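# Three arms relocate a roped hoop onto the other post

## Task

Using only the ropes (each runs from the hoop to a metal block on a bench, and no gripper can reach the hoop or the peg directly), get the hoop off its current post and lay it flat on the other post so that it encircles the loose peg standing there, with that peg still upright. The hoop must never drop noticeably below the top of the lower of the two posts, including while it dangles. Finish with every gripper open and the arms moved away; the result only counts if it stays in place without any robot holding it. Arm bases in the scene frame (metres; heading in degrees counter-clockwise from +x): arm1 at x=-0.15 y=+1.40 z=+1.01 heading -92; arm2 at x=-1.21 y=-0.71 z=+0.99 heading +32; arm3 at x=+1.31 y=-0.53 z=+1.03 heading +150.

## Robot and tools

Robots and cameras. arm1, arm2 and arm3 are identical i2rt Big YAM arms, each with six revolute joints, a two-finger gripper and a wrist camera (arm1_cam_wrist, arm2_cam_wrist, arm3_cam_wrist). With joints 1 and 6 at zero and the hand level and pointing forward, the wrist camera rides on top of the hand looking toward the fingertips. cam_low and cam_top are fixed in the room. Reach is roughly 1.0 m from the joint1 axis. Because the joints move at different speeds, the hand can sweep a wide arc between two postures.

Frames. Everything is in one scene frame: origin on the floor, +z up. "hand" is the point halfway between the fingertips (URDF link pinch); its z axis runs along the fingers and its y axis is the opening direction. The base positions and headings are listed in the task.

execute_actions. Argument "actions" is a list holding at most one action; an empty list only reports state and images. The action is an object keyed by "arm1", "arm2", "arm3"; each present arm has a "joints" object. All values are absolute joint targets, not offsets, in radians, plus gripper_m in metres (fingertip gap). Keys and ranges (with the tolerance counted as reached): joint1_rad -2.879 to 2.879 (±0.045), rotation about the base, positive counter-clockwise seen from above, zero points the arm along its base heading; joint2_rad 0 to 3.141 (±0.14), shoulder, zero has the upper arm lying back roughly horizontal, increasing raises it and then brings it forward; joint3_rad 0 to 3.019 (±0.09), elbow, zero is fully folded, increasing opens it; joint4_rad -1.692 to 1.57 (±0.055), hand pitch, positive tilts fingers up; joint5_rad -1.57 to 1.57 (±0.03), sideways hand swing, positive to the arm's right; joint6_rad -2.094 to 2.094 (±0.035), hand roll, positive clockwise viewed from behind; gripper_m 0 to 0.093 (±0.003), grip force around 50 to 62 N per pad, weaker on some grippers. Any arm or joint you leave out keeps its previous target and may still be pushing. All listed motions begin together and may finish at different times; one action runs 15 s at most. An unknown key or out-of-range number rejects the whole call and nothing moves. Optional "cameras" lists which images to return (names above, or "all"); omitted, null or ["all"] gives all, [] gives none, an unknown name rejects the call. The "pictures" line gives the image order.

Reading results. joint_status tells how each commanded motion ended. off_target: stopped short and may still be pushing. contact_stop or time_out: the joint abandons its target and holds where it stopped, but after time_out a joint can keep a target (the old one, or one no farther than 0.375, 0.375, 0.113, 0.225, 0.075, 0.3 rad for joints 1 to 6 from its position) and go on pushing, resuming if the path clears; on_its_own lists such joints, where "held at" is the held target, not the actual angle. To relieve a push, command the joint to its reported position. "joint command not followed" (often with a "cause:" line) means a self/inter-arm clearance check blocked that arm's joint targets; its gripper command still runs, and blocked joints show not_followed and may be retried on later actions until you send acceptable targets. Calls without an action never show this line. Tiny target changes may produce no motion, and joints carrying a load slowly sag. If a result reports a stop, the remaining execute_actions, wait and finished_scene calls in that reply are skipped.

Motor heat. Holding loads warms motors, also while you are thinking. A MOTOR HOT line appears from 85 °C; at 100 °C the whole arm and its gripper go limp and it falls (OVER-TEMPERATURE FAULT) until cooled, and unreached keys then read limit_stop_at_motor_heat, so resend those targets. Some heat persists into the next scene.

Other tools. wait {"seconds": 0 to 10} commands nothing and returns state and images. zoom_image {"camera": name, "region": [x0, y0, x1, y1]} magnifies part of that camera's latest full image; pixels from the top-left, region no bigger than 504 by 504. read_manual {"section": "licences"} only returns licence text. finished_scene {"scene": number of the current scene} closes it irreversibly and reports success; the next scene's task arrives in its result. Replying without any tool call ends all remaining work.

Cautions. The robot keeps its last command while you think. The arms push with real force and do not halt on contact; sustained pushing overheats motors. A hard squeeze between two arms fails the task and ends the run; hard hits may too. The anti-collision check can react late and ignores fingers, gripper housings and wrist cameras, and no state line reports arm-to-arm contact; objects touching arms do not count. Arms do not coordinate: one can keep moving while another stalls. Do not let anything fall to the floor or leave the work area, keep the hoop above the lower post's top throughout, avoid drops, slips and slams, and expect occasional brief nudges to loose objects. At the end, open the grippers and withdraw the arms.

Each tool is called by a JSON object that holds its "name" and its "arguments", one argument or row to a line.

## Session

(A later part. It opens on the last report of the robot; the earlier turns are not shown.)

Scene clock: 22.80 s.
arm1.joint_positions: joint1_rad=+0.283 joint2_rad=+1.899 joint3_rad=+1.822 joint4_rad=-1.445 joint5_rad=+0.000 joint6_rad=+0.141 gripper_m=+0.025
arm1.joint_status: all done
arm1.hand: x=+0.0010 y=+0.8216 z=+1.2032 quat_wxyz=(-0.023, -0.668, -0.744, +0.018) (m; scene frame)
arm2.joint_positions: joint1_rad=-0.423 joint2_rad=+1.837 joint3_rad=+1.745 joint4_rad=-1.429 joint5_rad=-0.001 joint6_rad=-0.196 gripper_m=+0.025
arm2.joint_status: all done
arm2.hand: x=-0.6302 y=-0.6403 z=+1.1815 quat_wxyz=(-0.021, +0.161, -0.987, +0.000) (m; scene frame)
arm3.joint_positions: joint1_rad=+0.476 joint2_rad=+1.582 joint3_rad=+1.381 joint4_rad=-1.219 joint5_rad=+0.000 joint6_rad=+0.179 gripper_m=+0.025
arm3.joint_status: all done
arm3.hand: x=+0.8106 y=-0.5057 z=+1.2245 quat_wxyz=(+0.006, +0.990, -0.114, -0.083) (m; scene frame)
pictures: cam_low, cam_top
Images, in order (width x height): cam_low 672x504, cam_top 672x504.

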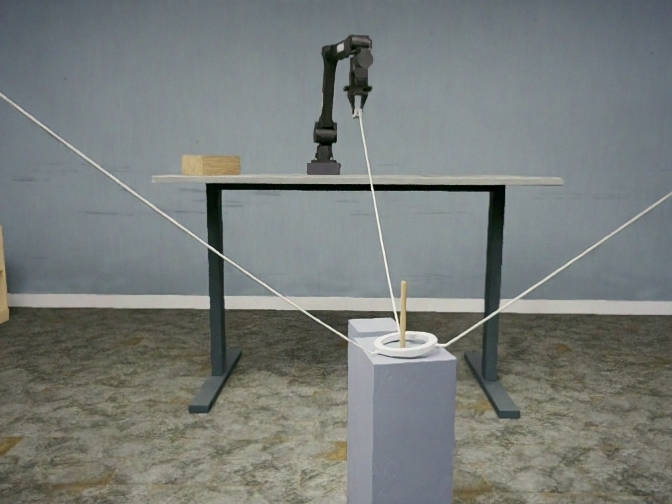

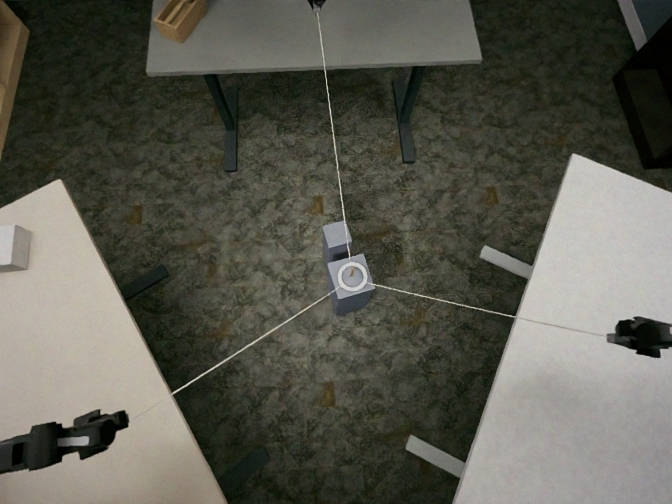

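{"name": "execute_actions", "arguments": {
  "actions": [
    {"arm1":{"joints":{"joint2_rad":2.0,"joint4_rad":-1.25}},"arm2":{"joints":{"joint1_rad":-0.33,"joint2_rad":1.93,"joint4_rad":-1.25}},"arm3":{"joints":{"joint2_rad":1.76,"joint4_rad":-1.1}}}
  ],
  "cameras": []
}}

{"name": "execute_actions", "arguments": {
  "actions": [
    {"arm1":{"joints":{"joint2_rad":2.11,"joint3_rad":1.63,"joint4_rad":-1.03}},"arm2":{"joints":{"joint1_rad":-0.23,"joint2_rad":2.055,"joint3_rad":1.58,"joint4_rad":-1.04}},"arm3":{"joints":{"joint2_rad":2.11,"joint3_rad":1.61,"joint4_rad":-1.0}}}
  ],
  "cameras": ["cam_low","cam_top"]
}}

Scene clock: 24.90 s.
arm1.joint_positions: joint1_rad=+0.283 joint2_rad=+2.014 joint3_rad=+1.822 joint4_rad=-1.262 joint5_rad=+0.000 joint6_rad=+0.141 gripper_m=+0.025
arm1.joint_status: all done
arm1.hand: x=+0.0127 y=+0.7742 z=+1.1376 quat_wxyz=(-0.051, -0.667, -0.743, +0.037) (m; scene frame)
arm2.joint_positions: joint1_rad=-0.323 joint2_rad=+1.966 joint3_rad=+1.750 joint4_rad=-1.261 joint5_rad=-0.001 joint6_rad=-0.196 gripper_m=+0.025
arm2.joint_status: all done
arm2.hand: x=-0.5953 y=-0.5727 z=+1.1111 quat_wxyz=(-0.043, +0.210, -0.977, -0.002) (m; scene frame)
arm3.joint_positions: joint1_rad=+0.476 joint2_rad=+1.781 joint3_rad=+1.381 joint4_rad=-1.117 joint5_rad=+0.000 joint6_rad=+0.179 gripper_m=+0.025
arm3.joint_status: all done
arm3.hand: x=+0.7819 y=-0.5045 z=+1.1282 quat_wxyz=(+0.003, +0.993, -0.114, -0.035) (m; scene frame)
pictures: none
No camera images: the call's "cameras" was empty. Leave "cameras" out to get every camera's image.

Scene clock: 26.17 s.
arm1.joint_positions: joint1_rad=+0.283 joint2_rad=+2.134 joint3_rad=+1.601 joint4_rad=-1.040 joint5_rad=+0.000 joint6_rad=+0.141 gripper_m=+0.025
arm1.joint_status: all done
arm1.hand: x=+0.0028 y=+0.8104 z=+0.9858 quat_wxyz=(-0.002, -0.668, -0.744, +0.004) (m; scene frame)
arm2.joint_positions: joint1_rad=-0.224 joint2_rad=+2.089 joint3_rad=+1.555 joint4_rad=-1.049 joint5_rad=-0.001 joint6_rad=-0.196 gripper_m=+0.024
arm2.joint_status: all done
arm2.hand: x=-0.6443 y=-0.5233 z=+0.9695 quat_wxyz=(+0.010, +0.259, -0.966, -0.001) (m; scene frame)
arm3.joint_positions: joint1_rad=+0.476 joint2_rad=+2.134 joint3_rad=+1.574 joint4_rad=-1.007 joint5_rad=+0.000 joint6_rad=+0.179 gripper_m=+0.025
arm3.joint_status: all done
arm3.hand: x=+0.7060 y=-0.5009 z=+1.0032 quat_wxyz=(+0.002, +0.993, -0.114, -0.011) (m; scene frame)
pictures: cam_low, cam_top
Images, in order (width x height): cam_low 672x504, cam_top 672x504.

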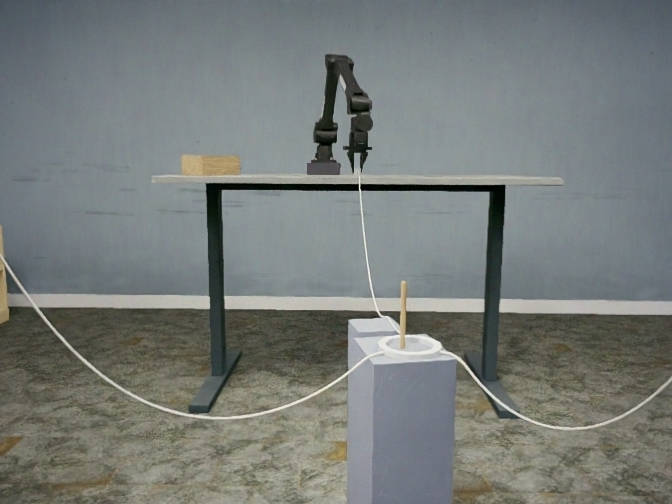

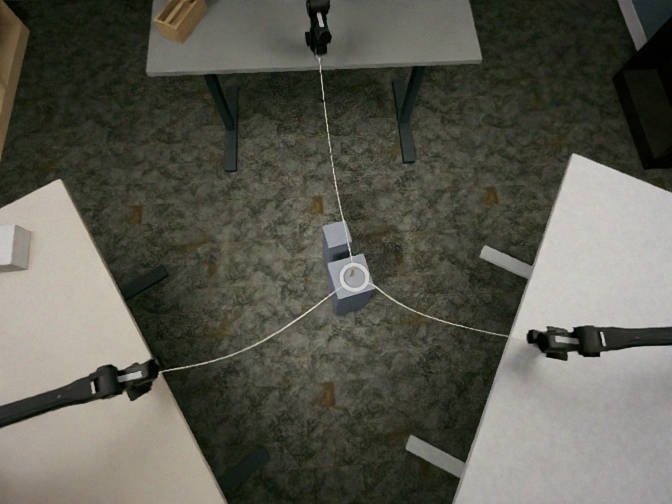

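{"name": "execute_actions", "arguments": {
  "actions": [
    {"arm1":{"joints":{"joint2_rad":2.165}},"arm2":{"joints":{"joint2_rad":2.104}},"arm3":{"joints":{"joint2_rad":2.175}}}
  ],
  "cameras": []
}}

{"name": "execute_actions", "arguments": {
  "actions": [
    {"arm1":{"joints":{"gripper_m":0.07}},"arm2":{"joints":{"gripper_m":0.07}},"arm3":{"joints":{"gripper_m":0.07}}}
  ],
  "cameras": []
}}

{"name": "execute_actions", "arguments": {
  "actions": [
    {"arm1":{"joints":{"joint2_rad":1.75,"joint4_rad":-1.3}},"arm2":{"joints":{"joint2_rad":1.7,"joint4_rad":-1.3}},"arm3":{"joints":{"joint2_rad":1.75,"joint4_rad":-1.3}}}
  ],
  "cameras": ["cam_low","cam_top"]
}}

Scene clock: 27.63 s.
arm1.joint_positions: joint1_rad=+0.283 joint2_rad=+2.148 joint3_rad=+1.601 joint4_rad=-1.039 joint5_rad=+0.000 joint6_rad=+0.141 gripper_m=+0.025
arm1.joint_status: all done
arm1.hand: x=+0.0023 y=+0.8121 z=+0.9777 quat_wxyz=(+0.003, -0.668, -0.744, +0.001) (m; scene frame)
arm2.joint_positions: joint1_rad=-0.224 joint2_rad=+2.106 joint3_rad=+1.555 joint4_rad=-1.048 joint5_rad=+0.000 joint6_rad=-0.196 gripper_m=+0.024
arm2.joint_status: all done
arm2.hand: x=-0.6466 y=-0.5242 z=+0.9597 quat_wxyz=(+0.019, +0.259, -0.966, +0.000) (m; scene frame)
arm3.joint_positions: joint1_rad=+0.476 joint2_rad=+2.174 joint3_rad=+1.574 joint4_rad=-1.007 joint5_rad=+0.000 joint6_rad=+0.179 gripper_m=+0.025
arm3.joint_status: all done
arm3.hand: x=+0.7127 y=-0.5012 z=+0.9798 quat_wxyz=(+0.000, +0.993, -0.114, +0.009) (m; scene frame)
pictures: none
No camera images: the call's "cameras" was empty. Leave "cameras" out to get every camera's image.

Scene clock: 28.27 s.
arm1.joint_positions: joint1_rad=+0.283 joint2_rad=+2.148 joint3_rad=+1.601 joint4_rad=-1.039 joint5_rad=+0.000 joint6_rad=+0.141 gripper_m=+0.070
arm1.joint_status: all done
arm1.hand: x=+0.0023 y=+0.8121 z=+0.9777 quat_wxyz=(+0.003, -0.668, -0.744, +0.001) (m; scene frame)
arm2.joint_positions: joint1_rad=-0.224 joint2_rad=+2.107 joint3_rad=+1.555 joint4_rad=-1.048 joint5_rad=+0.000 joint6_rad=-0.196 gripper_m=+0.070
arm2.joint_status: all done
arm2.hand: x=-0.6467 y=-0.5242 z=+0.9595 quat_wxyz=(+0.019, +0.259, -0.966, +0.000) (m; scene frame)
arm3.joint_positions: joint1_rad=+0.476 joint2_rad=+2.174 joint3_rad=+1.574 joint4_rad=-1.007 joint5_rad=+0.000 joint6_rad=+0.179 gripper_m=+0.070
arm3.joint_status: all done
arm3.hand: x=+0.7127 y=-0.5012 z=+0.9798 quat_wxyz=(+0.000, +0.993, -0.114, +0.009) (m; scene frame)
pictures: none
No camera images: the call's "cameras" was empty. Leave "cameras" out to get every camera's image.

Scene clock: 29.77 s.
arm1.joint_positions: joint1_rad=+0.283 joint2_rad=+1.741 joint3_rad=+1.618 joint4_rad=-1.290 joint5_rad=+0.000 joint6_rad=+0.141 gripper_m=+0.070
arm1.joint_status: all done
arm1.hand: x=-0.0064 y=+0.8511 z=+1.2134 quat_wxyz=(-0.068, -0.666, -0.742, +0.049) (m; scene frame)
arm2.joint_positions: joint1_rad=-0.224 joint2_rad=+1.714 joint3_rad=+1.559 joint4_rad=-1.293 joint5_rad=+0.000 joint6_rad=-0.196 gripper_m=+0.070
arm2.joint_status: all done
arm2.hand: x=-0.6835 y=-0.5374 z=+1.1775 quat_wxyz=(-0.057, +0.258, -0.964, -0.005) (m; scene frame)
arm3.joint_positions: joint1_rad=+0.476 joint2_rad=+1.747 joint3_rad=+1.592 joint4_rad=-1.283 joint5_rad=+0.000 joint6_rad=+0.179 gripper_m=+0.070
arm3.joint_status: all done
arm3.hand: x=+0.7510 y=-0.5028 z=+1.2248 quat_wxyz=(+0.006, +0.991, -0.114, -0.074) (m; scene frame)
pictures: cam_low, cam_top
Images, in order (width x height): cam_low 672x504, cam_top 672x504.

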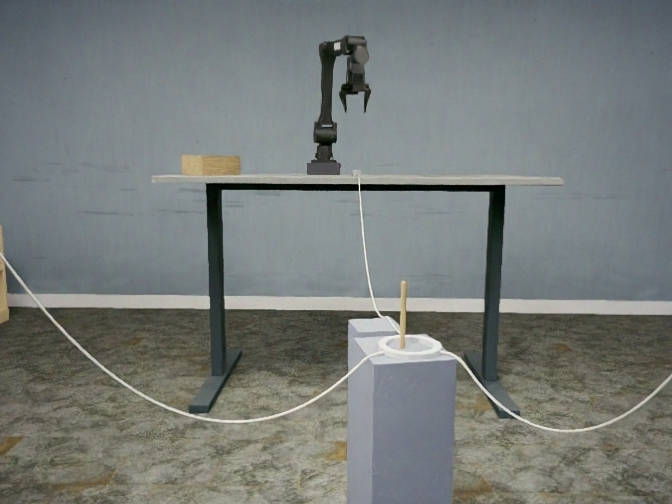

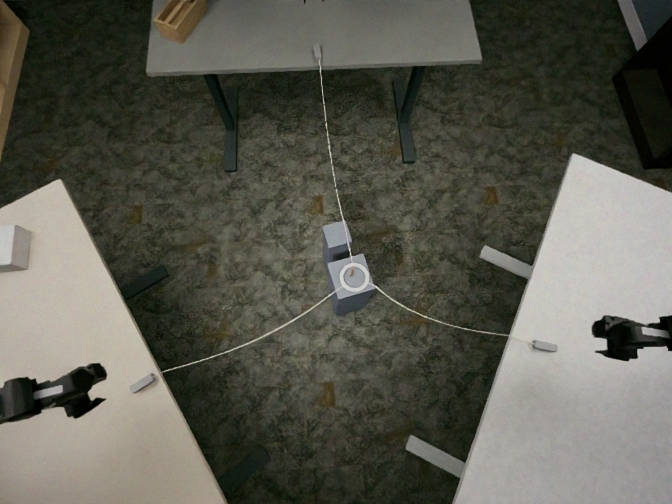

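{"name": "finished_scene", "arguments": {
  "scene": 2
}}

The scene is finished: the task was done.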